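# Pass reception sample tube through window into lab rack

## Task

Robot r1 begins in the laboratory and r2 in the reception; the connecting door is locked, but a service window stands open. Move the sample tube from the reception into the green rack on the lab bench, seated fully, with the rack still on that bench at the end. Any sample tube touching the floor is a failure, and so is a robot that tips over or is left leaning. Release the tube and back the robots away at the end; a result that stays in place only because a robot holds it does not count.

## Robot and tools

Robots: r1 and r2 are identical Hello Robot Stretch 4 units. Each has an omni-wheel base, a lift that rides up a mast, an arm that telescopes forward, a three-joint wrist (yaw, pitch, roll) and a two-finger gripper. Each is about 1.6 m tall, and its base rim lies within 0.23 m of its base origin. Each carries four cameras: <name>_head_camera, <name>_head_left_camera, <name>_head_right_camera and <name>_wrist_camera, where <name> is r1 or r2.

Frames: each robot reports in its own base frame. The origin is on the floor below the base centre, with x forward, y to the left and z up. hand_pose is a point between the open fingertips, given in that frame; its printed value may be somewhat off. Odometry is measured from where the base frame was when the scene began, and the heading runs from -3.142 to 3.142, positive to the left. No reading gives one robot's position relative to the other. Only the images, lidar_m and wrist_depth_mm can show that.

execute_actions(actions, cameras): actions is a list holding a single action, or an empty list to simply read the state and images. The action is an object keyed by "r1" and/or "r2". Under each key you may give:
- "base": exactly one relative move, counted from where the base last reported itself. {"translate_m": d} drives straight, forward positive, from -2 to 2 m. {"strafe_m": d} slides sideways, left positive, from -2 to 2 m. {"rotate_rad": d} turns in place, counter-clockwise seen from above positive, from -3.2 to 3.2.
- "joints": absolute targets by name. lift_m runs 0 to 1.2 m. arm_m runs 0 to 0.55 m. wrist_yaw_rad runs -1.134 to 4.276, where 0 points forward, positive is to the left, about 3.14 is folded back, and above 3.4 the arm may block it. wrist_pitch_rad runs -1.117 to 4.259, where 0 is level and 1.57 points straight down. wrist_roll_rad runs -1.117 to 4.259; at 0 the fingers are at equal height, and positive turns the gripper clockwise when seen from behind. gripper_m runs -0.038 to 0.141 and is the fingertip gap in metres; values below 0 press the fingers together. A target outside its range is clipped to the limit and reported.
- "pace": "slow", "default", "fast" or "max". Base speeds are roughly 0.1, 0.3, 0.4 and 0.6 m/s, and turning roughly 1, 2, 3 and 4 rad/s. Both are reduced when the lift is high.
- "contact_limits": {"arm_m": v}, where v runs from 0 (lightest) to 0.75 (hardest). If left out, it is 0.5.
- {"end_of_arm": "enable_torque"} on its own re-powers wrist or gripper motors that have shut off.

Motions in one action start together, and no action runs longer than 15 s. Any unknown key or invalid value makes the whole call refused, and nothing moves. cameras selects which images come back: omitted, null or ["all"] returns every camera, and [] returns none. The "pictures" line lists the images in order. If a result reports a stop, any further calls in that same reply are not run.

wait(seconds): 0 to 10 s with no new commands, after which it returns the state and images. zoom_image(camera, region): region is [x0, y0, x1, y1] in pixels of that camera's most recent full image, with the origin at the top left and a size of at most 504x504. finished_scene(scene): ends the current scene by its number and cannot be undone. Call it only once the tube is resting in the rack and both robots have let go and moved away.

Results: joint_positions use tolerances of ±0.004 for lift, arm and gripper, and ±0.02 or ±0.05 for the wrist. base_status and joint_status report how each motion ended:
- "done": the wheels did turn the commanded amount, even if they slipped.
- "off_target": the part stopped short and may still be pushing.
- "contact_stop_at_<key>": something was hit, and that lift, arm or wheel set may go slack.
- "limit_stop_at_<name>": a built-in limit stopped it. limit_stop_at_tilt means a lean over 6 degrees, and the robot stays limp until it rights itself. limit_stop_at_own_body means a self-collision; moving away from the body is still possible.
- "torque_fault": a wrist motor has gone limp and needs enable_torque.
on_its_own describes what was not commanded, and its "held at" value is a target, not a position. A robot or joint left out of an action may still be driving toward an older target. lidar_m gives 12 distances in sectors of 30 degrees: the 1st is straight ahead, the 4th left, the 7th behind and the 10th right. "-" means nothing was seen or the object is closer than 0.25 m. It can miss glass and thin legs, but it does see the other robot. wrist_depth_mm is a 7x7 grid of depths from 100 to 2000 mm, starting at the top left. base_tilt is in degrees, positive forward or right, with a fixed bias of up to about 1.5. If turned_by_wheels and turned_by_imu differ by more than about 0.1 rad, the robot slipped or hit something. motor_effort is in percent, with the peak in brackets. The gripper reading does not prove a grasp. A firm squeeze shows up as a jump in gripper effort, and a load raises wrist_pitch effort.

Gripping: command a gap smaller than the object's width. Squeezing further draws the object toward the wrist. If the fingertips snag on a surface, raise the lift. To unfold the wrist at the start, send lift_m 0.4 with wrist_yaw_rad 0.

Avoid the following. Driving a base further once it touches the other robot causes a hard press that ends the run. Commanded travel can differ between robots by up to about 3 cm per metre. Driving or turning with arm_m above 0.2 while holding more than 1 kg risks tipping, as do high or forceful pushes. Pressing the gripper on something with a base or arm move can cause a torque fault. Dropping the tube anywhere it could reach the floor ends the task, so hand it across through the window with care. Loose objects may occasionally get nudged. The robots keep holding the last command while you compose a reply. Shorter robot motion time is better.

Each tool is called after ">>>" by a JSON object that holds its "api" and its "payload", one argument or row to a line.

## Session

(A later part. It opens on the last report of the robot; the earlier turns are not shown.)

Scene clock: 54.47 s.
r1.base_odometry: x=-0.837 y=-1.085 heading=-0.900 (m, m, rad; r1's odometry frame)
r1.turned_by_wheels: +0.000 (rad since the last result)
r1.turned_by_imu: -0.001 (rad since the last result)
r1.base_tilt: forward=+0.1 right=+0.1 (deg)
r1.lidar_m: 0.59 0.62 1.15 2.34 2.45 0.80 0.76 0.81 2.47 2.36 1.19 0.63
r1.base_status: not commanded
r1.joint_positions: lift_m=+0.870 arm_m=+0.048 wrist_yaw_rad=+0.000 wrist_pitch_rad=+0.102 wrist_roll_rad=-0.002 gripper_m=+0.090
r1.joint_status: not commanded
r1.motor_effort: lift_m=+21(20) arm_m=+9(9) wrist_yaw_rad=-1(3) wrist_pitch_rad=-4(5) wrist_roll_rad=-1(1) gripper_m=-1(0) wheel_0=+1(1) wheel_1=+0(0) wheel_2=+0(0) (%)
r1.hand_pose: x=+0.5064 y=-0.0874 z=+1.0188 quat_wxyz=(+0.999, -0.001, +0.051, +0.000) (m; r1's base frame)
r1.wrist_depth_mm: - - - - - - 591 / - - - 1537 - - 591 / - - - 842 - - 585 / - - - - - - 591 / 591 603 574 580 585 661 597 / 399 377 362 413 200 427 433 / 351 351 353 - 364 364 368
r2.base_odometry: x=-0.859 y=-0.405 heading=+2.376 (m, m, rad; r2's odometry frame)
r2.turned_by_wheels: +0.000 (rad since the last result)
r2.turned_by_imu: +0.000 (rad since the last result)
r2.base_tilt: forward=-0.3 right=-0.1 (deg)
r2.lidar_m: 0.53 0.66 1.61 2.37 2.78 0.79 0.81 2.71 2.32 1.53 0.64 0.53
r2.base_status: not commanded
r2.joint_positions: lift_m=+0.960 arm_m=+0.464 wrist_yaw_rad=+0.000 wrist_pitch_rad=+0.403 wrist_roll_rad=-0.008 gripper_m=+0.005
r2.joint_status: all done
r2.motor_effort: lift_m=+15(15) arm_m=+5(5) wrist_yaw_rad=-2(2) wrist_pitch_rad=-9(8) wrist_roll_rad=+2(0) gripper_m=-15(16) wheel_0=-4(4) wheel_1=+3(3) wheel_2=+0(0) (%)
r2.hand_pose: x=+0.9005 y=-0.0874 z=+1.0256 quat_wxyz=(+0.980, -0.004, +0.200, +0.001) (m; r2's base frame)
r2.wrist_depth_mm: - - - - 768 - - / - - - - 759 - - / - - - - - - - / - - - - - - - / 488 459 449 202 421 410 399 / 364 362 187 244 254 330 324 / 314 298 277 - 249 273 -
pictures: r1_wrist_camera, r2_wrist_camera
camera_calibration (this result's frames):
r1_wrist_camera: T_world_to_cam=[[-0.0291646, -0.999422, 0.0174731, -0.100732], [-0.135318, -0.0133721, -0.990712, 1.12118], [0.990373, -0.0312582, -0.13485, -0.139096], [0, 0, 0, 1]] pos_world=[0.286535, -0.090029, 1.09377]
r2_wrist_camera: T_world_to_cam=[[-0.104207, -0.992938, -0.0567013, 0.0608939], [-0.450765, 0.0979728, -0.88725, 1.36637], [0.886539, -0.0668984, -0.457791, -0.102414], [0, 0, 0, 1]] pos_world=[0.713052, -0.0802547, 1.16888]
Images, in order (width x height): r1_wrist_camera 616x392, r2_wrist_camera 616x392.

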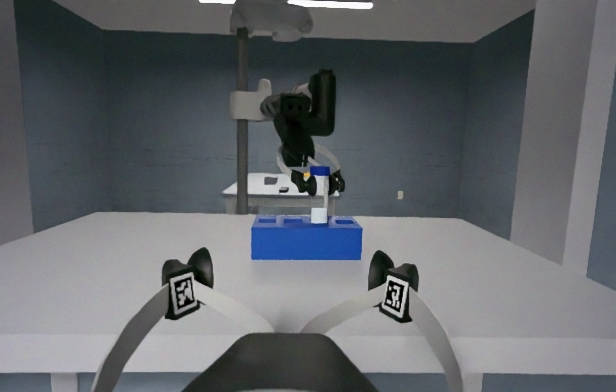

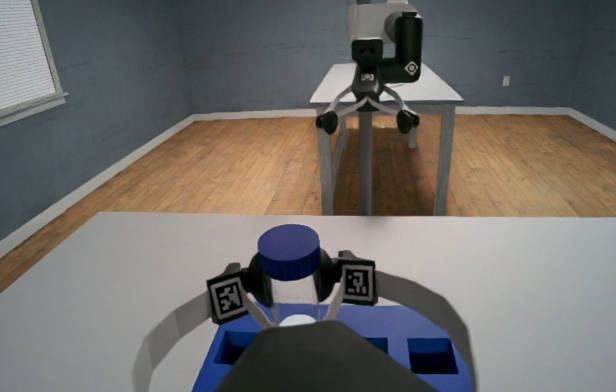

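>>> {"api": "execute_actions", "payload": {
  "actions": [
    {"r2":{"joints":{"lift_m":0.93},"pace":"slow"},"r1":{"joints":{"lift_m":0.946},"base":{"strafe_m":-0.04},"pace":"fast"}}
  ],
  "cameras": []
}}

>>> {"api": "execute_actions", "payload": {
  "actions": [
    {"r2":{"joints":{"gripper_m":0.08}},"r1":{"joints":{"wrist_pitch_rad":0.4,"arm_m":0.15}}}
  ],
  "cameras": []
}}

>>> {"api": "execute_actions", "payload": {
  "actions": [
    {"r2":{"joints":{"arm_m":0.1},"pace":"fast"},"r1":{"joints":{"arm_m":0.42},"pace":"fast"}}
  ],
  "cameras": ["r1_wrist_camera","r2_wrist_camera"]
}}

Scene clock: 61.07 s.
r1.base_odometry: x=-0.868 y=-1.110 heading=-0.900 (m, m, rad; r1's odometry frame)
r1.turned_by_wheels: +0.000 (rad since the last result)
r1.turned_by_imu: -0.002 (rad since the last result)
r1.base_tilt: forward=+0.1 right=+0.1 (deg)
r1.lidar_m: 0.59 0.63 1.17 2.39 2.47 0.79 0.76 0.80 2.41 2.33 1.20 0.62
r1.base_status: done
r1.joint_positions: lift_m=+0.946 arm_m=+0.048 wrist_yaw_rad=+0.000 wrist_pitch_rad=+0.102 wrist_roll_rad=-0.002 gripper_m=+0.090
r1.joint_status: all done
r1.motor_effort: lift_m=+22(23) arm_m=+9(9) wrist_yaw_rad=-1(2) wrist_pitch_rad=-6(3) wrist_roll_rad=-1(1) gripper_m=-1(0) wheel_0=-3(10) wheel_1=+0(10) wheel_2=+0(0) (%)
r1.hand_pose: x=+0.5064 y=-0.0874 z=+1.0947 quat_wxyz=(+0.999, -0.001, +0.051, +0.000) (m; r1's base frame)
r1.wrist_depth_mm: - - - - - - 549 / - - - - - - 559 / - - - - - - 564 / - - - - - - 580 / - 854 866 750 904 778 597 / 569 535 512 585 201 603 609 / 421 413 455 - 442 430 455
r2.base_odometry: x=-0.859 y=-0.405 heading=+2.376 (m, m, rad; r2's odometry frame)
r2.turned_by_wheels: +0.000 (rad since the last result)
r2.turned_by_imu: +0.000 (rad since the last result)
r2.base_tilt: forward=-0.7 right=-0.2 (deg)
r2.lidar_m: 0.54 0.65 1.59 2.36 2.78 0.80 0.82 2.73 2.32 1.54 0.67 0.53
r2.base_status: not commanded
r2.joint_positions: lift_m=+0.931 arm_m=+0.464 wrist_yaw_rad=+0.000 wrist_pitch_rad=+0.397 wrist_roll_rad=-0.008 gripper_m=+0.005
r2.joint_status: all done
r2.motor_effort: lift_m=+12(15) arm_m=+5(5) wrist_yaw_rad=+0(0) wrist_pitch_rad=+9(9) wrist_roll_rad=+1(0) gripper_m=-15(16) wheel_0=-4(4) wheel_1=+3(3) wheel_2=+0(0) (%)
r2.hand_pose: x=+0.9011 y=-0.0875 z=+0.9975 quat_wxyz=(+0.980, -0.004, +0.197, +0.001) (m; r2's base frame)
r2.wrist_depth_mm: - - - - - - - / - - - - 1756 - - / - - - - - - - / - - - - - - - / 427 415 407 200 382 373 364 / 332 332 187 231 223 291 291 / 282 272 212 - 207 247 -
pictures: none
No camera images: the call's "cameras" was empty. Leave "cameras" out to get every camera's image.

Scene clock: 62.60 s.
r1.base_odometry: x=-0.868 y=-1.110 heading=-0.900 (m, m, rad; r1's odometry frame)
r1.turned_by_wheels: +0.000 (rad since the last result)
r1.turned_by_imu: +0.000 (rad since the last result)
r1.base_tilt: forward=+0.1 right=+0.1 (deg)
r1.lidar_m: 0.59 0.62 1.13 2.39 2.47 0.77 0.75 0.80 2.41 2.31 1.19 0.63
r1.base_status: not commanded
r1.joint_positions: lift_m=+0.946 arm_m=+0.148 wrist_yaw_rad=+0.000 wrist_pitch_rad=+0.402 wrist_roll_rad=-0.002 gripper_m=+0.090
r1.joint_status: all done
r1.motor_effort: lift_m=+22(22) arm_m=+9(10) wrist_yaw_rad=-1(1) wrist_pitch_rad=-4(3) wrist_roll_rad=-1(1) gripper_m=+1(0) wheel_0=-3(2) wheel_1=+0(0) wheel_2=+0(0) (%)
r1.hand_pose: x=+0.5849 y=-0.0874 z=+1.0112 quat_wxyz=(+0.980, -0.001, +0.200, +0.000) (m; r1's base frame)
r1.wrist_depth_mm: - - - 683 - - 535 / - - - - - - 530 / - 778 798 741 842 - 525 / 525 535 496 500 564 574 512 / 404 407 413 421 427 430 436 / 327 317 309 338 200 345 349 / 306 301 306 - 315 314 320
r2.base_odometry: x=-0.859 y=-0.405 heading=+2.376 (m, m, rad; r2's odometry frame)
r2.turned_by_wheels: +0.000 (rad since the last result)
r2.turned_by_imu: +0.000 (rad since the last result)
r2.base_tilt: forward=-0.5 right=-0.2 (deg)
r2.lidar_m: 0.52 0.62 1.59 2.34 2.78 0.78 0.81 2.75 2.33 1.56 0.63 0.56
r2.base_status: not commanded
r2.joint_positions: lift_m=+0.930 arm_m=+0.464 wrist_yaw_rad=+0.000 wrist_pitch_rad=+0.402 wrist_roll_rad=-0.008 gripper_m=+0.080
r2.joint_status: all done
r2.motor_effort: lift_m=+14(14) arm_m=+5(5) wrist_yaw_rad=-1(0) wrist_pitch_rad=-7(11) wrist_roll_rad=+0(1) gripper_m=-2(12) wheel_0=-4(4) wheel_1=+3(3) wheel_2=+0(0) (%)
r2.hand_pose: x=+0.9005 y=-0.0875 z=+0.9959 quat_wxyz=(+0.980, -0.004, +0.200, +0.001) (m; r2's base frame)
r2.wrist_depth_mm: - - - - - - - / - - - - 1983 - - / - - - - - - - / - 559 - - - - - / 413 404 394 271 355 362 353 / 325 325 215 238 234 282 285 / 277 267 208 - 201 220 -
pictures: none
No camera images: the call's "cameras" was empty. Leave "cameras" out to get every camera's image.

Scene clock: 64.43 s.
r1.base_odometry: x=-0.868 y=-1.110 heading=-0.900 (m, m, rad; r1's odometry frame)
r1.turned_by_wheels: +0.000 (rad since the last result)
r1.turned_by_imu: -0.001 (rad since the last result)
r1.base_tilt: forward=+0.1 right=+0.1 (deg)
r1.lidar_m: 0.59 0.61 1.16 2.38 2.47 0.79 0.76 0.79 2.42 2.33 1.20 0.62
r1.base_status: not commanded
r1.joint_positions: lift_m=+0.946 arm_m=+0.418 wrist_yaw_rad=+0.000 wrist_pitch_rad=+0.402 wrist_roll_rad=-0.002 gripper_m=+0.090
r1.joint_status: all done
r1.motor_effort: lift_m=+22(22) arm_m=+9(10) wrist_yaw_rad=-1(1) wrist_pitch_rad=-3(5) wrist_roll_rad=-1(1) gripper_m=+0(0) wheel_0=-3(3) wheel_1=+0(0) wheel_2=+0(0) (%)
r1.hand_pose: x=+0.8549 y=-0.0874 z=+1.0112 quat_wxyz=(+0.980, -0.001, +0.200, +0.000) (m; r1's base frame)
r1.wrist_depth_mm: - - 750 - - - - / - - 1983 - - - - / - - - - - - - / 521 539 544 549 564 569 - / 399 407 320 310 424 430 436 / 325 278 239 260 201 343 349 / 274 245 242 - 274 279 289
r2.base_odometry: x=-0.859 y=-0.405 heading=+2.376 (m, m, rad; r2's odometry frame)
r2.turned_by_wheels: +0.000 (rad since the last result)
r2.turned_by_imu: +0.000 (rad since the last result)
r2.base_tilt: forward=-0.7 right=-0.1 (deg)
r2.lidar_m: 0.53 0.67 1.61 2.36 2.74 0.79 0.80 2.71 2.31 1.50 0.63 0.55
r2.base_status: not commanded
r2.joint_positions: lift_m=+0.930 arm_m=+0.101 wrist_yaw_rad=+0.000 wrist_pitch_rad=+0.402 wrist_roll_rad=-0.008 gripper_m=+0.080
r2.joint_status: all done
r2.motor_effort: lift_m=+14(15) arm_m=-4(4) wrist_yaw_rad=-1(1) wrist_pitch_rad=-8(8) wrist_roll_rad=+2(0) gripper_m=-2(2) wheel_0=-4(4) wheel_1=+3(3) wheel_2=+0(0) (%)
r2.hand_pose: x=+0.5371 y=-0.0875 z=+0.9957 quat_wxyz=(+0.980, -0.004, +0.200, +0.001) (m; r2's base frame)
r2.wrist_depth_mm: - - - 715 - - - / 580 - - - - - - / 580 - 759 559 691 661 715 / 564 549 521 504 488 473 459 / 421 410 397 389 355 366 355 / 349 336 215 312 291 293 287 / 759 715 691 - 298 289 278
pictures: r1_wrist_camera, r2_wrist_camera
camera_calibration (this result's frames):
r1_wrist_camera: T_world_to_cam=[[-0.0227322, -0.99942, 0.0253567, -0.103919], [-0.421853, -0.0134057, -0.906565, 1.32071], [0.906379, -0.031305, -0.421303, -0.123813], [0, 0, 0, 1]] pos_world=[0.667005, -0.09003, 1.14778]
r2_wrist_camera: T_world_to_cam=[[-0.104472, -0.992909, -0.0567203, 0.0214229], [-0.450577, 0.0980982, -0.887331, 1.17602], [0.886603, -0.0671447, -0.457631, 0.2058], [0, 0, 0, 1]] pos_world=[0.349664, -0.0802764, 1.13892]
Images, in order (width x height): r1_wrist_camera 616x392, r2_wrist_camera 616x392.

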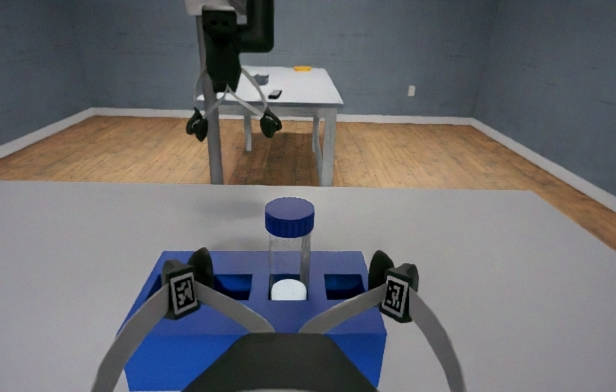

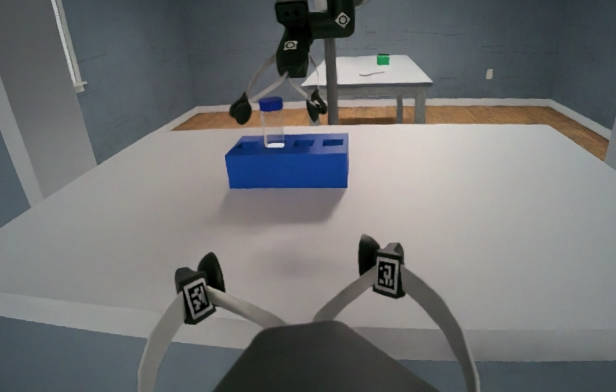

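>>> {"api": "execute_actions", "payload": {
  "actions": [
    {"r1":{"joints":{"arm_m":0.459,"lift_m":0.948,"gripper_m":0.055}}}
  ],
  "cameras": ["r1_wrist_camera"]
}}

>>> {"api": "execute_actions", "payload": {
  "actions": [
    {"r1":{"joints":{"arm_m":0.465,"gripper_m":0.005}}}
  ],
  "cameras": []
}}

>>> {"api": "execute_actions", "payload": {
  "actions": [
    {"r1":{"joints":{"lift_m":1.03}},"r2":{"joints":{"wrist_pitch_rad":0.1}}}
  ],
  "cameras": ["r1_wrist_camera","r2_wrist_camera","r2_head_camera"]
}}

Scene clock: 71.60 s.
r1.base_odometry: x=-0.868 y=-1.110 heading=-0.900 (m, m, rad; r1's odometry frame)
r1.turned_by_wheels: +0.000 (rad since the last result)
r1.turned_by_imu: -0.001 (rad since the last result)
r1.base_tilt: forward=+0.1 right=+0.1 (deg)
r1.lidar_m: 0.59 0.63 1.15 2.39 2.47 0.79 0.75 0.80 2.40 2.33 1.19 0.61
r1.base_status: not commanded
r1.joint_positions: lift_m=+0.948 arm_m=+0.457 wrist_yaw_rad=+0.000 wrist_pitch_rad=+0.402 wrist_roll_rad=-0.002 gripper_m=+0.055
r1.joint_status: all done
r1.motor_effort: lift_m=+22(24) arm_m=+9(8) wrist_yaw_rad=-1(1) wrist_pitch_rad=-5(4) wrist_roll_rad=-1(1) gripper_m=-2(1) wheel_0=-3(3) wheel_1=+0(0) wheel_2=+0(0) (%)
r1.hand_pose: x=+0.8939 y=-0.0874 z=+1.0132 quat_wxyz=(+0.980, -0.001, +0.200, +0.000) (m; r1's base frame)
r1.wrist_depth_mm: - - 715 - - - - / - - 1921 - - - - / - - - - - - - / 525 539 1229 - - - - / 407 410 415 227 427 433 439 / 327 281 197 264 199 347 351 / 276 211 226 - 235 290 291
r2.base_odometry: x=-0.859 y=-0.405 heading=+2.376 (m, m, rad; r2's odometry frame)
r2.turned_by_wheels: +0.000 (rad since the last result)
r2.turned_by_imu: +0.000 (rad since the last result)
r2.base_tilt: forward=-0.7 right=+0.0 (deg)
r2.lidar_m: 0.52 0.64 1.58 2.32 2.76 0.80 0.82 2.73 2.33 1.54 0.65 0.55
r2.base_status: not commanded
r2.joint_positions: lift_m=+0.930 arm_m=+0.101 wrist_yaw_rad=+0.000 wrist_pitch_rad=+0.402 wrist_roll_rad=-0.008 gripper_m=+0.080
r2.joint_status: not commanded
r2.motor_effort: lift_m=+15(15) arm_m=-4(4) wrist_yaw_rad=+1(1) wrist_pitch_rad=-8(8) wrist_roll_rad=+0(2) gripper_m=-1(3) wheel_0=-4(4) wheel_1=+3(3) wheel_2=+0(0) (%)
r2.hand_pose: x=+0.5371 y=-0.0875 z=+0.9957 quat_wxyz=(+0.980, -0.004, +0.200, +0.001) (m; r2's base frame)
r2.wrist_depth_mm: - - - 676 - - - / 585 - - - - - - / 580 - 715 559 699 676 723 / 554 544 525 508 492 469 459 / 415 410 397 389 357 362 353 / 351 338 214 309 291 296 287 / 778 715 683 - 296 287 277
pictures: r1_wrist_camera
camera_calibration (this result's frames):
r1_wrist_camera: T_world_to_cam=[[-0.0227716, -0.999419, 0.0253569, -0.103059], [-0.421863, -0.0133889, -0.906561, 1.33897], [0.906373, -0.031341, -0.421313, -0.158304], [0, 0, 0, 1]] pos_world=[0.705999, -0.0900331, 1.14978]
Images, in order (width x height): r1_wrist_camera 616x392.

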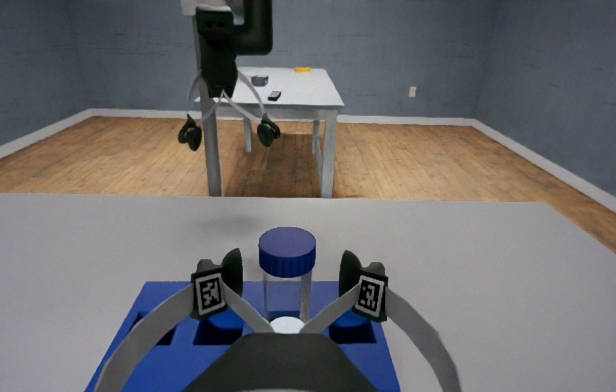

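Scene clock: 72.90 s.
r1.base_odometry: x=-0.868 y=-1.110 heading=-0.900 (m, m, rad; r1's odometry frame)
r1.turned_by_wheels: +0.000 (rad since the last result)
r1.turned_by_imu: +0.000 (rad since the last result)
r1.base_tilt: forward=+0.1 right=+0.1 (deg)
r1.lidar_m: 0.59 0.62 1.14 2.38 2.49 0.80 0.76 0.79 2.41 2.33 1.19 0.63
r1.base_status: not commanded
r1.joint_positions: lift_m=+0.948 arm_m=+0.463 wrist_yaw_rad=+0.000 wrist_pitch_rad=+0.402 wrist_roll_rad=-0.002 gripper_m=+0.005
r1.joint_status: all done
r1.motor_effort: lift_m=+22(22) arm_m=+9(9) wrist_yaw_rad=+0(1) wrist_pitch_rad=-4(4) wrist_roll_rad=-1(1) gripper_m=-12(11) wheel_0=-3(3) wheel_1=+0(0) wheel_2=+0(0) (%)
r1.hand_pose: x=+0.8999 y=-0.0874 z=+1.0132 quat_wxyz=(+0.980, -0.001, +0.200, +0.000) (m; r1's base frame)
r1.wrist_depth_mm: - - 699 - - - - / - - 1921 - - - - / - - - - - - - / 530 - - - - - - / 404 407 413 208 427 433 442 / 329 317 191 243 187 347 349 / 277 211 225 - 263 281 291
r2.base_odometry: x=-0.859 y=-0.405 heading=+2.376 (m, m, rad; r2's odometry frame)
r2.turned_by_wheels: +0.000 (rad since the last result)
r2.turned_by_imu: +0.000 (rad since the last result)
r2.base_tilt: forward=-0.6 right=-0.2 (deg)
r2.lidar_m: 0.55 0.66 1.61 2.35 2.76 0.80 0.80 2.72 2.31 1.51 0.61 0.52
r2.base_status: not commanded
r2.joint_positions: lift_m=+0.930 arm_m=+0.101 wrist_yaw_rad=+0.000 wrist_pitch_rad=+0.402 wrist_roll_rad=-0.008 gripper_m=+0.080
r2.joint_status: not commanded
r2.motor_effort: lift_m=+14(14) arm_m=-4(4) wrist_yaw_rad=+0(0) wrist_pitch_rad=-9(8) wrist_roll_rad=-1(1) gripper_m=-4(4) wheel_0=-4(4) wheel_1=+3(3) wheel_2=+0(0) (%)
r2.hand_pose: x=+0.5371 y=-0.0875 z=+0.9957 quat_wxyz=(+0.980, -0.004, +0.200, +0.001) (m; r2's base frame)
r2.wrist_depth_mm: - - - 676 - - - / 580 - - 1397 - - - / 580 - 723 559 683 676 707 / 564 549 530 508 484 473 459 / 415 402 399 389 357 364 355 / 351 338 215 312 291 294 287 / 778 732 691 - 297 286 278
pictures: none
No camera images: the call's "cameras" was empty. Leave "cameras" out to get every camera's image.

Scene clock: 74.23 s.
r1.base_odometry: x=-0.868 y=-1.110 heading=-0.900 (m, m, rad; r1's odometry frame)
r1.turned_by_wheels: +0.000 (rad since the last result)
r1.turned_by_imu: +0.000 (rad since the last result)
r1.base_tilt: forward=+0.1 right=+0.1 (deg)
r1.lidar_m: 0.58 0.61 1.15 2.38 2.47 0.80 0.76 0.82 2.40 2.32 1.18 0.62
r1.base_status: not commanded
r1.joint_positions: lift_m=+1.030 arm_m=+0.463 wrist_yaw_rad=+0.000 wrist_pitch_rad=+0.402 wrist_roll_rad=-0.002 gripper_m=+0.005
r1.joint_status: all done
r1.motor_effort: lift_m=+23(25) arm_m=+8(9) wrist_yaw_rad=-1(0) wrist_pitch_rad=-4(5) wrist_roll_rad=-1(1) gripper_m=-11(10) wheel_0=-3(3) wheel_1=+0(0) wheel_2=+0(0) (%)
r1.hand_pose: x=+0.8999 y=-0.0874 z=+1.0951 quat_wxyz=(+0.980, -0.001, +0.200, +0.000) (m; r1's base frame)
r1.wrist_depth_mm: - - 976 - - - - / - - 741 - - - - / - - - - - - - / - - - - - - - / 544 549 559 208 580 585 - / 439 445 191 243 187 466 484 / 373 355 392 - 384 377 397
r2.base_odometry: x=-0.859 y=-0.405 heading=+2.376 (m, m, rad; r2's odometry frame)
r2.turned_by_wheels: +0.000 (rad since the last result)
r2.turned_by_imu: +0.000 (rad since the last result)
r2.base_tilt: forward=-0.5 right=-0.2 (deg)
r2.lidar_m: 0.54 0.67 1.58 2.36 2.79 0.78 0.80 2.65 2.32 1.54 0.64 0.54
r2.base_status: not commanded
r2.joint_positions: lift_m=+0.930 arm_m=+0.101 wrist_yaw_rad=+0.000 wrist_pitch_rad=+0.103 wrist_roll_rad=-0.008 gripper_m=+0.080
r2.joint_status: all done
r2.motor_effort: lift_m=+15(14) arm_m=-4(4) wrist_yaw_rad=-1(1) wrist_pitch_rad=-10(11) wrist_roll_rad=+0(0) gripper_m=-1(3) wheel_0=-4(4) wheel_1=+3(3) wheel_2=+0(0) (%)
r2.hand_pose: x=+0.5586 y=-0.0875 z=+1.0791 quat_wxyz=(+0.999, -0.004, +0.051, +0.000) (m; r2's base frame)
r2.wrist_depth_mm: 603 - - - - - - / 580 - - 741 - - - / 585 - - 1464 - - - / 580 - - - - - - / 574 - 854 788 654 676 634 / 564 574 214 517 455 469 449 / 449 418 427 - 399 366 359
pictures: r1_wrist_camera, r2_head_camera, r2_wrist_camera
camera_calibration (this result's frames):
r1_wrist_camera: T_world_to_cam=[[-0.022766, -0.999419, 0.025362, -0.105011], [-0.422062, -0.013389, -0.906468, 1.41582], [0.906281, -0.031341, -0.421512, -0.128903], [0, 0, 0, 1]] pos_world=[0.711996, -0.0900331, 1.23173]
r2_wrist_camera: T_world_to_cam=[[-0.0830251, -0.992918, -0.084974, 0.0469202], [-0.168656, 0.0980384, -0.980787, 1.20304], [0.982172, -0.0670986, -0.175601, -0.132851], [0, 0, 0, 1]] pos_world=[0.337277, -0.08027, 1.16058]
Images, in order (width x height): r1_wrist_camera 616x392, r2_head_camera 420x560, r2_wrist_camera 616x392.

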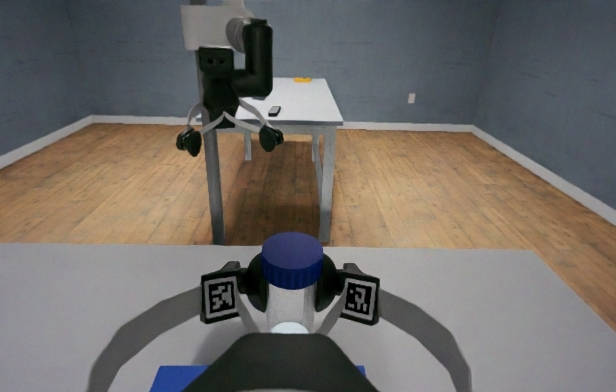

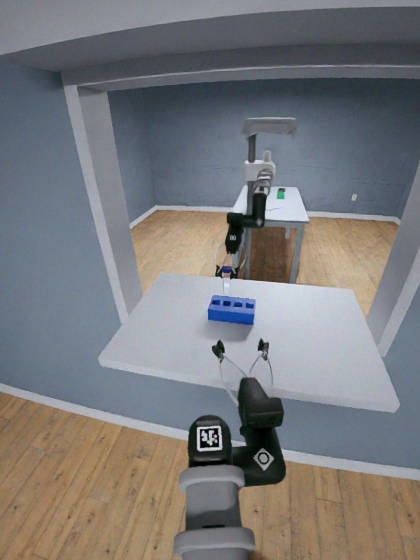

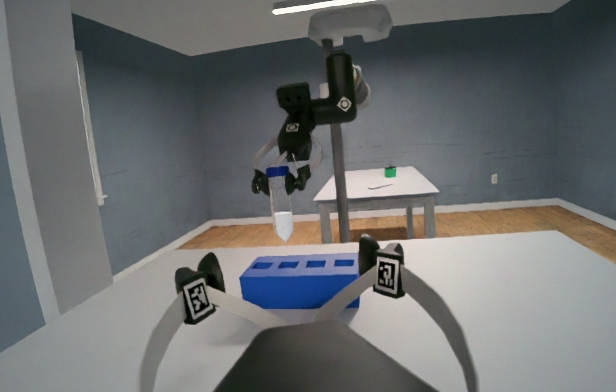

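>>> {"api": "execute_actions", "payload": {
  "actions": [
    {"r1":{"base":{"translate_m":-0.3},"joints":{"arm_m":0.1},"pace":"fast"}}
  ],
  "cameras": []
}}

>>> {"api": "execute_actions", "payload": {
  "actions": [
    {"r1":{"base":{"strafe_m":0.8},"joints":{"lift_m":0.92},"pace":"fast"},"r2":{"joints":{"arm_m":0.45,"lift_m":0.95}}}
  ],
  "cameras": []
}}

>>> {"api": "execute_actions", "payload": {
  "actions": [
    {"r1":{"base":{"translate_m":-1.0},"pace":"fast"}}
  ],
  "cameras": []
}}

>>> {"api": "execute_actions", "payload": {
  "actions": [
    {"r1":{"base":{"rotate_rad":-2.25},"joints":{"wrist_yaw_rad":0.6,"arm_m":0.02}}}
  ],
  "cameras": ["r1_wrist_camera","r2_wrist_camera","r1_head_camera"]
}}

Scene clock: 85.97 s.
r1.base_odometry: x=-1.055 y=-0.875 heading=-0.900 (m, m, rad; r1's odometry frame)
r1.turned_by_wheels: +0.000 (rad since the last result)
r1.turned_by_imu: -0.001 (rad since the last result)
r1.base_tilt: forward=+0.1 right=+0.1 (deg)
r1.lidar_m: 0.87 0.92 1.58 2.39 2.48 0.47 0.44 0.53 2.42 2.30 1.62 0.92
r1.base_status: done
r1.joint_positions: lift_m=+1.030 arm_m=+0.101 wrist_yaw_rad=+0.000 wrist_pitch_rad=+0.402 wrist_roll_rad=-0.002 gripper_m=+0.005
r1.joint_status: all done
r1.motor_effort: lift_m=+22(22) arm_m=-8(9) wrist_yaw_rad=+0(1) wrist_pitch_rad=-4(6) wrist_roll_rad=-1(1) gripper_m=-12(11) wheel_0=+0(5) wheel_1=-1(6) wheel_2=-2(9) (%)
r1.hand_pose: x=+0.5378 y=-0.0875 z=+1.0950 quat_wxyz=(+0.980, -0.001, +0.200, +0.000) (m; r1's base frame)
r1.wrist_depth_mm: 768 - - - - 788 741 / 778 - - - - 788 788 / 820 1060 1098 1098 1160 854 842 / 707 723 741 750 768 891 891 / 946 946 946 208 960 976 960 / 1008 1025 190 242 188 1078 1078 / 1118 1078 1138 - 1138 1160 1182
r2.base_odometry: x=-0.859 y=-0.405 heading=+2.376 (m, m, rad; r2's odometry frame)
r2.turned_by_wheels: +0.000 (rad since the last result)
r2.turned_by_imu: +0.000 (rad since the last result)
r2.base_tilt: forward=-0.4 right=-0.2 (deg)
r2.lidar_m: 0.55 0.66 1.59 2.34 2.80 0.78 0.81 2.72 2.32 1.54 0.66 0.55
r2.base_status: not commanded
r2.joint_positions: lift_m=+0.930 arm_m=+0.101 wrist_yaw_rad=+0.000 wrist_pitch_rad=+0.103 wrist_roll_rad=-0.008 gripper_m=+0.080
r2.joint_status: not commanded
r2.motor_effort: lift_m=+15(14) arm_m=-4(4) wrist_yaw_rad=+0(1) wrist_pitch_rad=-10(9) wrist_roll_rad=+0(0) gripper_m=-2(2) wheel_0=-4(4) wheel_1=+3(3) wheel_2=+0(0) (%)
r2.hand_pose: x=+0.5586 y=-0.0875 z=+1.0791 quat_wxyz=(+0.999, -0.004, +0.051, +0.000) (m; r2's base frame)
r2.wrist_depth_mm: 603 - - - - - - / 580 - - - - - - / 585 - - - - - - / 580 - - - - - - / 564 - 854 788 647 668 634 / 564 580 214 512 452 466 452 / 445 421 424 - 397 368 362
pictures: none
No camera images: the call's "cameras" was empty. Leave "cameras" out to get every camera's image.

Scene clock: 89.57 s.
r1.base_odometry: x=-0.428 y=-0.378 heading=-0.900 (m, m, rad; r1's odometry frame)
r1.turned_by_wheels: +0.000 (rad since the last result)
r1.turned_by_imu: +0.000 (rad since the last result)
r1.base_tilt: forward=+0.1 right=+0.1 (deg)
r1.lidar_m: 1.10 1.14 1.55 1.58 1.66 2.23 1.66 0.63 0.70 3.10 1.29 0.95
r1.base_status: done
r1.joint_positions: lift_m=+0.920 arm_m=+0.101 wrist_yaw_rad=+0.000 wrist_pitch_rad=+0.402 wrist_roll_rad=-0.002 gripper_m=+0.005
r1.joint_status: all done
r1.motor_effort: lift_m=+18(21) arm_m=-8(8) wrist_yaw_rad=-2(0) wrist_pitch_rad=-4(6) wrist_roll_rad=-1(1) gripper_m=-11(11) wheel_0=+0(10) wheel_1=+1(10) wheel_2=+0(3) (%)
r1.hand_pose: x=+0.5378 y=-0.0875 z=+0.9854 quat_wxyz=(+0.980, -0.001, +0.200, +0.000) (m; r1's base frame)
r1.wrist_depth_mm: 707 715 715 715 723 - 1008 / 741 759 759 759 768 - - / 788 809 809 809 820 768 788 / 842 878 866 878 878 891 891 / 917 931 931 208 960 960 946 / 976 991 190 243 186 1042 1060 / 1078 1098 1098 - 1118 1118 1118
r2.base_odometry: x=-0.859 y=-0.405 heading=+2.376 (m, m, rad; r2's odometry frame)
r2.turned_by_wheels: +0.000 (rad since the last result)
r2.turned_by_imu: +0.000 (rad since the last result)
r2.base_tilt: forward=-0.7 right=+0.0 (deg)
r2.lidar_m: 0.53 0.65 1.60 2.36 2.76 0.79 0.82 2.72 2.31 1.54 0.64 0.53
r2.base_status: not commanded
r2.joint_positions: lift_m=+0.950 arm_m=+0.449 wrist_yaw_rad=+0.000 wrist_pitch_rad=+0.102 wrist_roll_rad=-0.008 gripper_m=+0.080
r2.joint_status: all done
r2.motor_effort: lift_m=+25(27) arm_m=+5(4) wrist_yaw_rad=-1(1) wrist_pitch_rad=-8(10) wrist_roll_rad=+1(0) gripper_m=-6(1) wheel_0=-4(4) wheel_1=+3(3) wheel_2=+0(0) (%)
r2.hand_pose: x=+0.9071 y=-0.0874 z=+1.0983 quat_wxyz=(+0.999, -0.004, +0.051, +0.000) (m; r2's base frame)
r2.wrist_depth_mm: - - - - - - - / - - - - - - - / - - - - - - - / - - - - - - - / - - - - - - - / - - 215 - 484 - - / - 449 449 - 424 397 384
pictures: none
No camera images: the call's "cameras" was empty. Leave "cameras" out to get every camera's image.

Scene clock: 93.67 s.
r1.base_odometry: x=-1.049 y=+0.406 heading=-0.901 (m, m, rad; r1's odometry frame)
r1.turned_by_wheels: +0.000 (rad since the last result)
r1.turned_by_imu: -0.001 (rad since the last result)
r1.base_tilt: forward=+0.0 right=+0.1 (deg)
r1.lidar_m: 1.94 2.13 1.66 1.57 1.62 2.24 2.16 0.58 0.40 0.36 0.39 0.55
r1.base_status: done
r1.joint_positions: lift_m=+0.920 arm_m=+0.101 wrist_yaw_rad=+0.000 wrist_pitch_rad=+0.402 wrist_roll_rad=-0.002 gripper_m=+0.005
r1.joint_status: not commanded
r1.motor_effort: lift_m=+18(18) arm_m=-8(8) wrist_yaw_rad=+0(0) wrist_pitch_rad=-5(6) wrist_roll_rad=-1(1) gripper_m=-11(11) wheel_0=-2(6) wheel_1=-1(8) wheel_2=-1(14) (%)
r1.hand_pose: x=+0.5378 y=-0.0875 z=+0.9854 quat_wxyz=(+0.980, -0.001, +0.200, +0.000) (m; r1's base frame)
r1.wrist_depth_mm: 1661 1618 1618 1618 - - 1708 / 1708 1756 1756 1808 1808 1808 1808 / 1808 1808 1863 1921 1921 1921 1983 / 1921 1983 1983 - 1983 - - / 1921 1983 1983 208 - - - / 1576 1537 190 243 187 1661 1708 / 1336 1308 1336 - 1366 1308 1397
r2.base_odometry: x=-0.859 y=-0.405 heading=+2.376 (m, m, rad; r2's odometry frame)
r2.turned_by_wheels: +0.000 (rad since the last result)
r2.turned_by_imu: +0.000 (rad since the last result)
r2.base_tilt: forward=-0.6 right=+0.0 (deg)
r2.lidar_m: 0.52 0.67 1.57 2.37 2.78 0.79 0.80 2.72 2.30 1.54 0.66 0.51
r2.base_status: not commanded
r2.joint_positions: lift_m=+0.950 arm_m=+0.449 wrist_yaw_rad=+0.000 wrist_pitch_rad=+0.102 wrist_roll_rad=-0.008 gripper_m=+0.080
r2.joint_status: not commanded
r2.motor_effort: lift_m=+26(26) arm_m=+4(5) wrist_yaw_rad=-1(1) wrist_pitch_rad=-8(8) wrist_roll_rad=+0(0) gripper_m=-2(1) wheel_0=-4(4) wheel_1=+3(3) wheel_2=+0(0) (%)
r2.hand_pose: x=+0.9071 y=-0.0874 z=+1.0983 quat_wxyz=(+0.999, -0.004, +0.051, +0.000) (m; r2's base frame)
r2.wrist_depth_mm: - - - - - - - / - - - - - - - / - - - - - - - / - - - - - - - / - - - - - - - / - - 214 - 484 - - / - 449 452 - 424 397 387
pictures: none
No camera images: the call's "cameras" was empty. Leave "cameras" out to get every camera's image.

Scene clock: 96.17 s.
r1.base_odometry: x=-1.049 y=+0.406 heading=+3.133 (m, m, rad; r1's odometry frame)
r1.turned_by_wheels: -2.250 (rad since the last result)
r1.turned_by_imu: -2.253 (rad since the last result)
r1.base_tilt: forward=+0.1 right=+0.1 (deg)
r1.lidar_m: 0.43 0.37 0.38 0.48 1.93 2.11 1.74 1.57 1.60 1.96 2.16 0.69
r1.base_status: done
r1.joint_positions: lift_m=+0.920 arm_m=+0.022 wrist_yaw_rad=+0.600 wrist_pitch_rad=+0.402 wrist_roll_rad=-0.002 gripper_m=+0.005
r1.joint_status: all done
r1.motor_effort: lift_m=+18(18) arm_m=-8(8) wrist_yaw_rad=+1(8) wrist_pitch_rad=-6(6) wrist_roll_rad=-1(0) gripper_m=-11(11) wheel_0=+0(6) wheel_1=+1(7) wheel_2=+2(8) (%)
r1.hand_pose: x=+0.4609 y=+0.0777 z=+0.9854 quat_wxyz=(+0.936, -0.060, +0.191, +0.290) (m; r1's base frame)
r1.wrist_depth_mm: - - - - - - - / - - - - - - - / - - - - - - - / 788 831 831 842 866 878 878 / 615 621 627 208 585 654 647 / 496 504 190 242 186 521 525 / 418 410 439 - 430 424 439
r2.base_odometry: x=-0.859 y=-0.405 heading=+2.376 (m, m, rad; r2's odometry frame)
r2.turned_by_wheels: +0.000 (rad since the last result)
r2.turned_by_imu: +0.000 (rad since the last result)
r2.base_tilt: forward=-0.5 right=-0.2 (deg)
r2.lidar_m: 0.52 0.66 1.58 2.37 2.78 0.79 0.80 2.74 2.32 1.52 0.65 0.53
r2.base_status: not commanded
r2.joint_positions: lift_m=+0.950 arm_m=+0.449 wrist_yaw_rad=+0.000 wrist_pitch_rad=+0.102 wrist_roll_rad=-0.008 gripper_m=+0.080
r2.joint_status: not commanded
r2.motor_effort: lift_m=+26(26) arm_m=+5(4) wrist_yaw_rad=-2(1) wrist_pitch_rad=-8(8) wrist_roll_rad=+0(2) gripper_m=-5(2) wheel_0=-4(4) wheel_1=+3(3) wheel_2=+0(0) (%)
r2.hand_pose: x=+0.9071 y=-0.0874 z=+1.0983 quat_wxyz=(+0.999, -0.004, +0.051, +0.000) (m; r2's base frame)
r2.wrist_depth_mm: - - - - - - - / - - - - - - - / - - - - - - - / - - - - - - - / - - - - - - - / - - 213 - 480 - - / - 449 455 - 427 392 384
pictures: r1_head_camera, r1_wrist_camera, r2_wrist_camera
camera_calibration (this result's frames):
r1_wrist_camera: T_world_to_cam=[[0.545322, -0.837843, 0.0253697, -0.221628], [-0.341045, -0.249418, -0.906355, 1.1142], [0.76571, 0.485603, -0.421755, 0.252695], [0, 0, 0, 1]] pos_world=[0.307358, -0.030498, 1.12206]
r2_wrist_camera: T_world_to_cam=[[-0.0827693, -0.992936, -0.0850184, 0.077357], [-0.168149, 0.0980026, -0.980878, 1.28029], [0.982281, -0.0668907, -0.175073, -0.472336], [0, 0, 0, 1]] pos_world=[0.685649, -0.0802562, 1.17969]
Images, in order (width x height): r1_head_camera 420x560, r1_wrist_camera 616x392, r2_wrist_camera 616x392.

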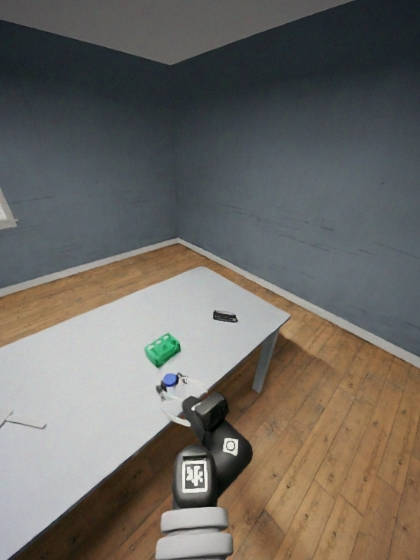

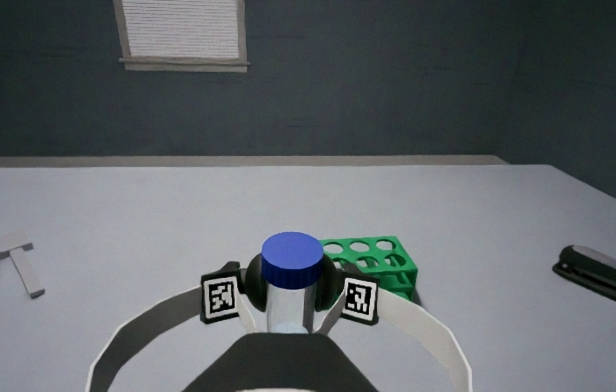

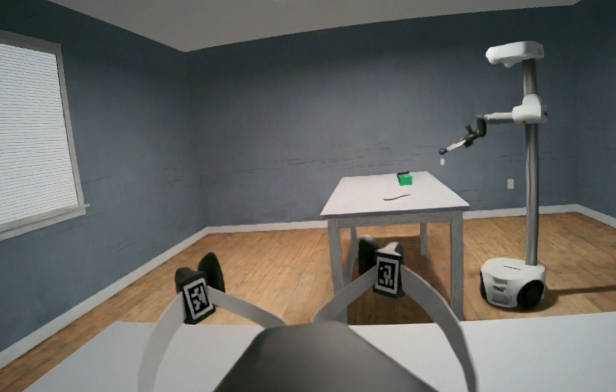

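>>> {"api": "execute_actions", "payload": {
  "actions": [
    {"r1":{"base":{"strafe_m":0.012},"joints":{"lift_m":0.87,"wrist_yaw_rad":0.93,"arm_m":0.298}}}
  ],
  "cameras": ["r1_wrist_camera","r2_wrist_camera","r1_head_camera"]
}}

>>> {"api": "zoom_image", "payload": {
  "camera": "r1_head_camera",
  "region": [125,300,205,380]
}}

>>> {"api": "zoom_image", "payload": {
  "camera": "r2_wrist_camera",
  "region": [380,135,440,195]
}}

Scene clock: 105.63 s.
r1.base_odometry: x=-1.049 y=+0.394 heading=+3.133 (m, m, rad; r1's odometry frame)
r1.turned_by_wheels: +0.000 (rad since the last result)
r1.turned_by_imu: -0.002 (rad since the last result)
r1.base_tilt: forward=+0.1 right=+0.1 (deg)
r1.lidar_m: 0.42 0.37 0.37 0.46 1.91 2.10 1.77 1.58 1.61 1.98 2.17 0.69
r1.base_status: done
r1.joint_positions: lift_m=+0.870 arm_m=+0.296 wrist_yaw_rad=+0.930 wrist_pitch_rad=+0.402 wrist_roll_rad=-0.002 gripper_m=+0.005
r1.joint_status: all done
r1.motor_effort: lift_m=+18(19) arm_m=+9(10) wrist_yaw_rad=-1(1) wrist_pitch_rad=-6(5) wrist_roll_rad=-1(0) gripper_m=-12(11) wheel_0=-1(8) wheel_1=+2(8) wheel_2=+0(1) (%)
r1.hand_pose: x=+0.6962 y=+0.1605 z=+0.9355 quat_wxyz=(+0.876, -0.090, +0.178, +0.439) (m; r1's base frame)
r1.wrist_depth_mm: - - - - - - - / - - - - - - - / - - - - - - - / 691 707 715 723 732 - - / 525 535 539 208 549 559 564 / 427 430 190 242 187 445 452 / 357 349 375 - 330 362 373
r2.base_odometry: x=-0.859 y=-0.405 heading=+2.376 (m, m, rad; r2's odometry frame)
r2.turned_by_wheels: +0.000 (rad since the last result)
r2.turned_by_imu: +0.000 (rad since the last result)
r2.base_tilt: forward=-0.6 right=+0.0 (deg)
r2.lidar_m: 0.51 0.66 1.57 2.36 2.79 0.81 0.80 2.73 2.34 1.53 0.64 0.54
r2.base_status: not commanded
r2.joint_positions: lift_m=+0.950 arm_m=+0.449 wrist_yaw_rad=+0.000 wrist_pitch_rad=+0.102 wrist_roll_rad=-0.008 gripper_m=+0.080
r2.joint_status: not commanded
r2.motor_effort: lift_m=+26(26) arm_m=+5(5) wrist_yaw_rad=-2(2) wrist_pitch_rad=-8(8) wrist_roll_rad=-1(1) gripper_m=-3(1) wheel_0=-4(4) wheel_1=+3(3) wheel_2=+0(0) (%)
r2.hand_pose: x=+0.9071 y=-0.0874 z=+1.0983 quat_wxyz=(+0.999, -0.004, +0.051, +0.000) (m; r2's base frame)
r2.wrist_depth_mm: - - - - - - - / - - - - - - - / - - - - - - - / - - - - - - - / - - - - - - - / - - 214 - 492 - - / - 452 452 - 421 397 387
pictures: r1_head_camera, r1_wrist_camera, r2_wrist_camera
camera_calibration (this result's frames):
r1_wrist_camera: T_world_to_cam=[[0.787325, -0.616017, 0.0253665, -0.483383], [-0.241789, -0.346352, -0.90641, 1.11634], [0.567149, 0.707505, -0.421637, 0.11379], [0, 0, 0, 1]] pos_world=[0.585962, 0.0083668, 1.0721]
r2_wrist_camera: T_world_to_cam=[[-0.0827693, -0.992936, -0.0850185, 0.0773571], [-0.168149, 0.0980027, -0.980878, 1.28029], [0.982281, -0.0668908, -0.175073, -0.472336], [0, 0, 0, 1]] pos_world=[0.685649, -0.0802562, 1.17969]
Images, in order (width x height): r1_head_camera 420x560, r1_wrist_camera 616x392, r2_wrist_camera 616x392.

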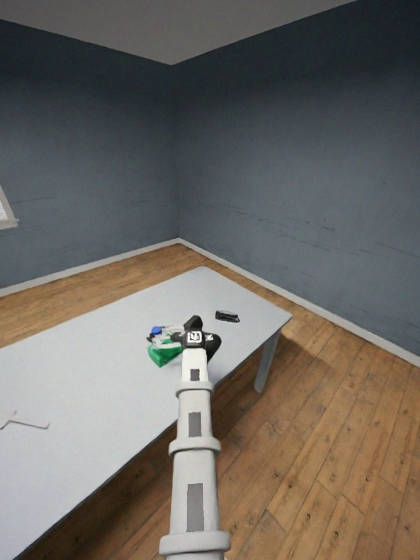

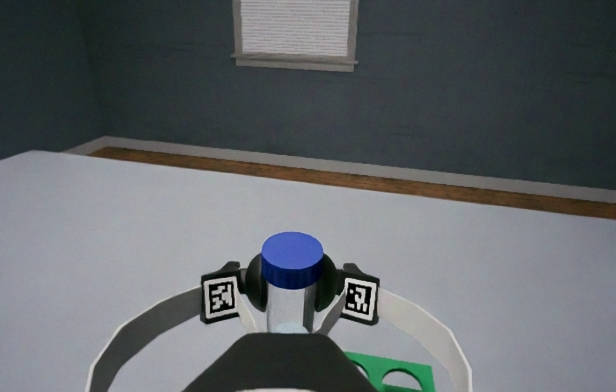

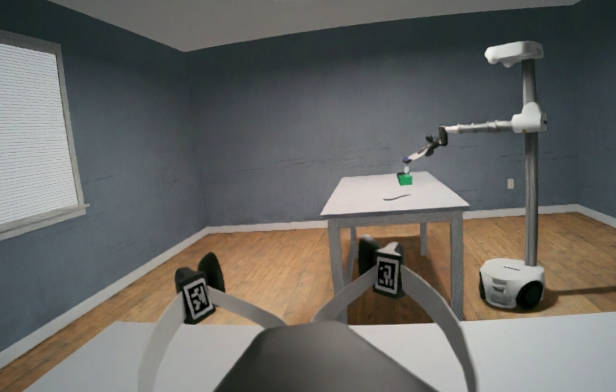

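Region (125, 300, 205, 380) of r1_head_camera's 420x560 image, scaled by 6.300, with more detail than that image has.

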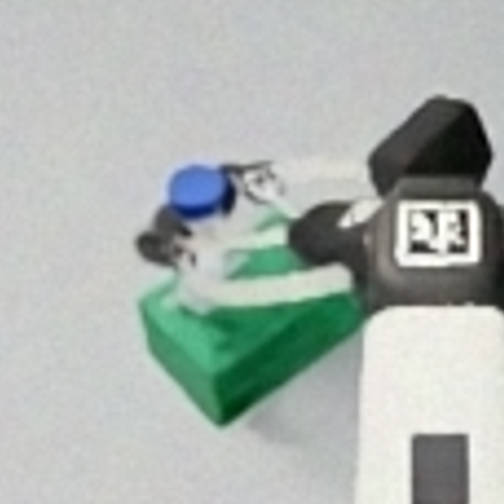

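Region (380, 135, 440, 195) of r2_wrist_camera's 616x392 image, scaled by 8.400.

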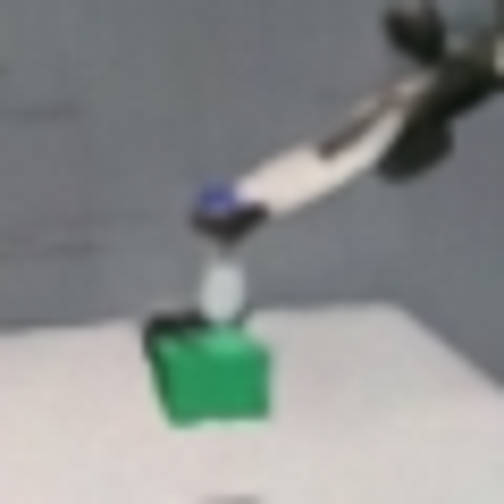

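>>> {"api": "execute_actions", "payload": {
  "actions": [
    {"r1":{"base":{"strafe_m":-0.012},"joints":{"lift_m":0.858,"arm_m":0.288},"pace":"slow"}}
  ],
  "cameras": ["r1_wrist_camera","r2_wrist_camera","r1_head_camera"]
}}

>>> {"api": "zoom_image", "payload": {
  "camera": "r1_head_camera",
  "region": [125,300,205,380]
}}

>>> {"api": "zoom_image", "payload": {
  "camera": "r2_wrist_camera",
  "region": [380,135,440,195]
}}

Scene clock: 114.47 s.
r1.base_odometry: x=-1.049 y=+0.406 heading=+3.133 (m, m, rad; r1's odometry frame)
r1.turned_by_wheels: +0.000 (rad since the last result)
r1.turned_by_imu: -0.001 (rad since the last result)
r1.base_tilt: forward=+0.1 right=+0.1 (deg)
r1.lidar_m: 0.44 0.38 0.39 0.49 1.93 2.10 1.76 1.58 1.60 1.99 2.14 0.68
r1.base_status: done
r1.joint_positions: lift_m=+0.858 arm_m=+0.290 wrist_yaw_rad=+0.930 wrist_pitch_rad=+0.402 wrist_roll_rad=-0.002 gripper_m=+0.005
r1.joint_status: all done
r1.motor_effort: lift_m=+18(19) arm_m=-9(9) wrist_yaw_rad=+0(2) wrist_pitch_rad=-4(6) wrist_roll_rad=-1(1) gripper_m=-12(11) wheel_0=+1(5) wheel_1=-2(6) wheel_2=+0(1) (%)
r1.hand_pose: x=+0.6893 y=+0.1605 z=+0.9235 quat_wxyz=(+0.876, -0.090, +0.178, +0.439) (m; r1's base frame)
r1.wrist_depth_mm: - - - - - - - / - - - - - - - / - - - - - - - / 654 676 683 691 699 715 - / 508 512 517 208 525 539 539 / 413 415 190 243 188 427 436 / 343 336 357 - 290 347 364
r2.base_odometry: x=-0.859 y=-0.405 heading=+2.376 (m, m, rad; r2's odometry frame)
r2.turned_by_wheels: +0.000 (rad since the last result)
r2.turned_by_imu: +0.000 (rad since the last result)
r2.base_tilt: forward=-0.5 right=-0.1 (deg)
r2.lidar_m: 0.51 0.66 1.57 2.36 2.77 0.80 0.79 2.72 2.32 1.54 0.64 0.51
r2.base_status: not commanded
r2.joint_positions: lift_m=+0.950 arm_m=+0.449 wrist_yaw_rad=+0.000 wrist_pitch_rad=+0.102 wrist_roll_rad=-0.008 gripper_m=+0.080
r2.joint_status: not commanded
r2.motor_effort: lift_m=+26(26) arm_m=+5(5) wrist_yaw_rad=-1(2) wrist_pitch_rad=-8(8) wrist_roll_rad=+1(1) gripper_m=-4(2) wheel_0=-4(4) wheel_1=+3(3) wheel_2=+0(0) (%)
r2.hand_pose: x=+0.9071 y=-0.0874 z=+1.0983 quat_wxyz=(+0.999, -0.004, +0.051, +0.000) (m; r2's base frame)
r2.wrist_depth_mm: - - - - - - - / - - - - - - - / - - - - - - - / - - - - - - - / - - - - - - - / - - 214 - 480 - - / - 449 452 - 424 394 382
pictures: r1_head_camera, r1_wrist_camera, r2_wrist_camera
camera_calibration (this result's frames):
r1_wrist_camera: T_world_to_cam=[[0.787325, -0.616017, 0.0253663, -0.477631], [-0.241789, -0.346352, -0.90641, 1.1038], [0.567149, 0.707505, -0.421637, 0.112659], [0, 0, 0, 1]] pos_world=[0.579042, 0.0083668, 1.06011]
r2_wrist_camera: T_world_to_cam=[[-0.0827693, -0.992936, -0.0850186, 0.0773572], [-0.168149, 0.0980028, -0.980878, 1.28029], [0.982281, -0.0668907, -0.175073, -0.472336], [0, 0, 0, 1]] pos_world=[0.685649, -0.0802562, 1.17969]
Images, in order (width x height): r1_head_camera 420x560, r1_wrist_camera 616x392, r2_wrist_camera 616x392.

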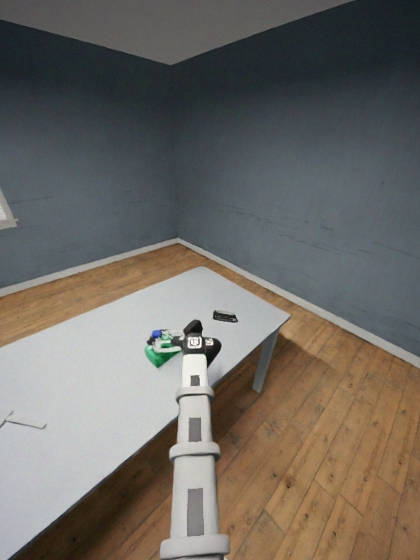

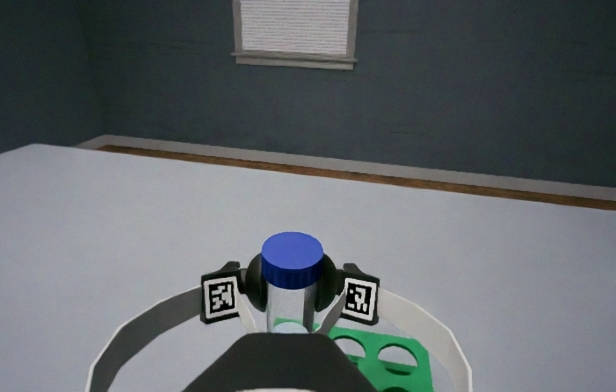

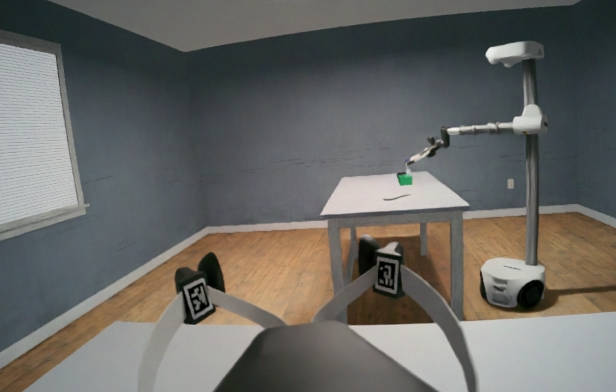

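Region (125, 300, 205, 380) of r1_head_camera's 420x560 image, scaled by 6.300, with more detail than that image has.

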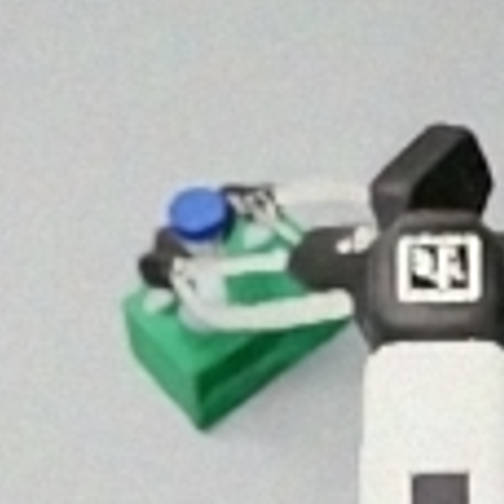

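Region (380, 135, 440, 195) of r2_wrist_camera's 616x392 image, scaled by 8.400.

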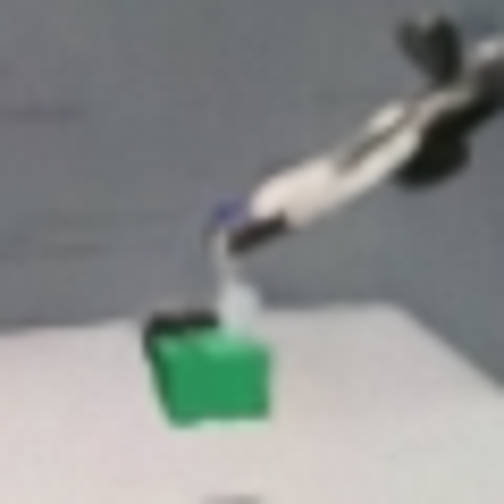

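>>> {"api": "execute_actions", "payload": {
  "actions": [
    {"r1":{"joints":{"lift_m":0.832},"pace":"slow"}}
  ],
  "cameras": ["r1_wrist_camera","r1_head_camera"]
}}

>>> {"api": "zoom_image", "payload": {
  "camera": "r1_head_camera",
  "region": [125,300,205,380]
}}

Scene clock: 118.90 s.
r1.base_odometry: x=-1.049 y=+0.406 heading=+3.133 (m, m, rad; r1's odometry frame)
r1.turned_by_wheels: +0.000 (rad since the last result)
r1.turned_by_imu: -0.001 (rad since the last result)
r1.base_tilt: forward=+0.1 right=+0.2 (deg)
r1.lidar_m: 0.44 0.38 0.38 0.49 1.92 2.11 1.75 1.58 1.61 1.99 2.16 0.68
r1.base_status: not commanded
r1.joint_positions: lift_m=+0.832 arm_m=+0.290 wrist_yaw_rad=+0.930 wrist_pitch_rad=+0.402 wrist_roll_rad=-0.002 gripper_m=+0.005
r1.joint_status: all done
r1.motor_effort: lift_m=+18(16) arm_m=-8(8) wrist_yaw_rad=+1(1) wrist_pitch_rad=-3(4) wrist_roll_rad=-1(1) gripper_m=-10(12) wheel_0=+1(1) wheel_1=-2(3) wheel_2=+0(0) (%)
r1.hand_pose: x=+0.6893 y=+0.1605 z=+0.8975 quat_wxyz=(+0.876, -0.090, +0.178, +0.439) (m; r1's base frame)
r1.wrist_depth_mm: - - - - - - - / - - - - - - - / 866 - - - - - - / 603 615 621 634 640 654 668 / 462 462 469 208 484 488 496 / 373 377 190 242 186 389 397 / 314 306 329 - 259 317 329
r2.base_odometry: x=-0.859 y=-0.405 heading=+2.376 (m, m, rad; r2's odometry frame)
r2.turned_by_wheels: +0.000 (rad since the last result)
r2.turned_by_imu: +0.000 (rad since the last result)
r2.base_tilt: forward=-0.4 right=-0.2 (deg)
r2.lidar_m: 0.53 0.66 1.59 2.35 2.81 0.79 0.80 2.76 2.31 1.53 0.64 0.54
r2.base_status: not commanded
r2.joint_positions: lift_m=+0.950 arm_m=+0.449 wrist_yaw_rad=+0.000 wrist_pitch_rad=+0.102 wrist_roll_rad=-0.008 gripper_m=+0.080
r2.joint_status: not commanded
r2.motor_effort: lift_m=+26(26) arm_m=+5(5) wrist_yaw_rad=-1(2) wrist_pitch_rad=-9(8) wrist_roll_rad=+0(1) gripper_m=-1(2) wheel_0=-4(4) wheel_1=+3(3) wheel_2=+0(0) (%)
r2.hand_pose: x=+0.9071 y=-0.0874 z=+1.0983 quat_wxyz=(+0.999, -0.004, +0.051, +0.000) (m; r2's base frame)
r2.wrist_depth_mm: - - - - - - - / - - - - - - - / - - - - - - - / - - - - - - - / - - - - - - - / - - 214 - 488 - - / - 449 455 - 424 392 384
pictures: r1_head_camera, r1_wrist_camera
camera_calibration (this result's frames):
r1_wrist_camera: T_world_to_cam=[[0.787358, -0.615974, 0.025361, -0.47698], [-0.241641, -0.346196, -0.906509, 1.08027], [0.567166, 0.707619, -0.421424, 0.101476], [0, 0, 0, 1]] pos_world=[0.579036, 0.00836942, 1.03413]
Images, in order (width x height): r1_head_camera 420x560, r1_wrist_camera 616x392.

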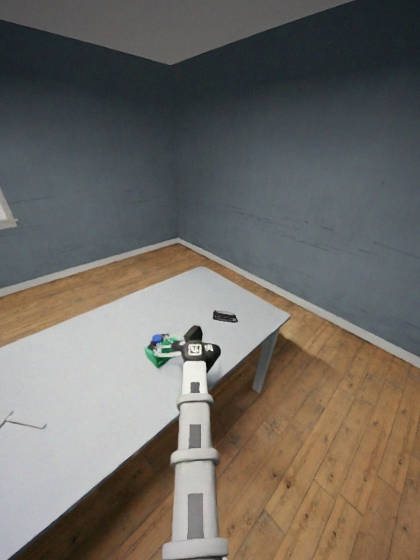

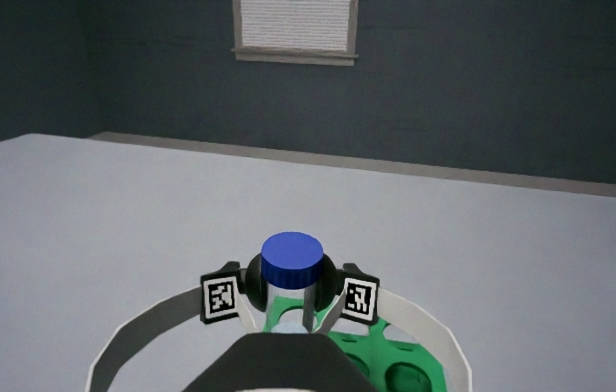

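Region (125, 300, 205, 380) of r1_head_camera's 420x560 image, scaled by 6.300, with more detail than that image has.

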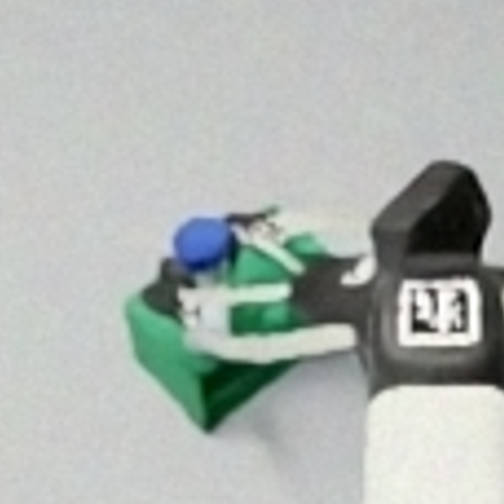

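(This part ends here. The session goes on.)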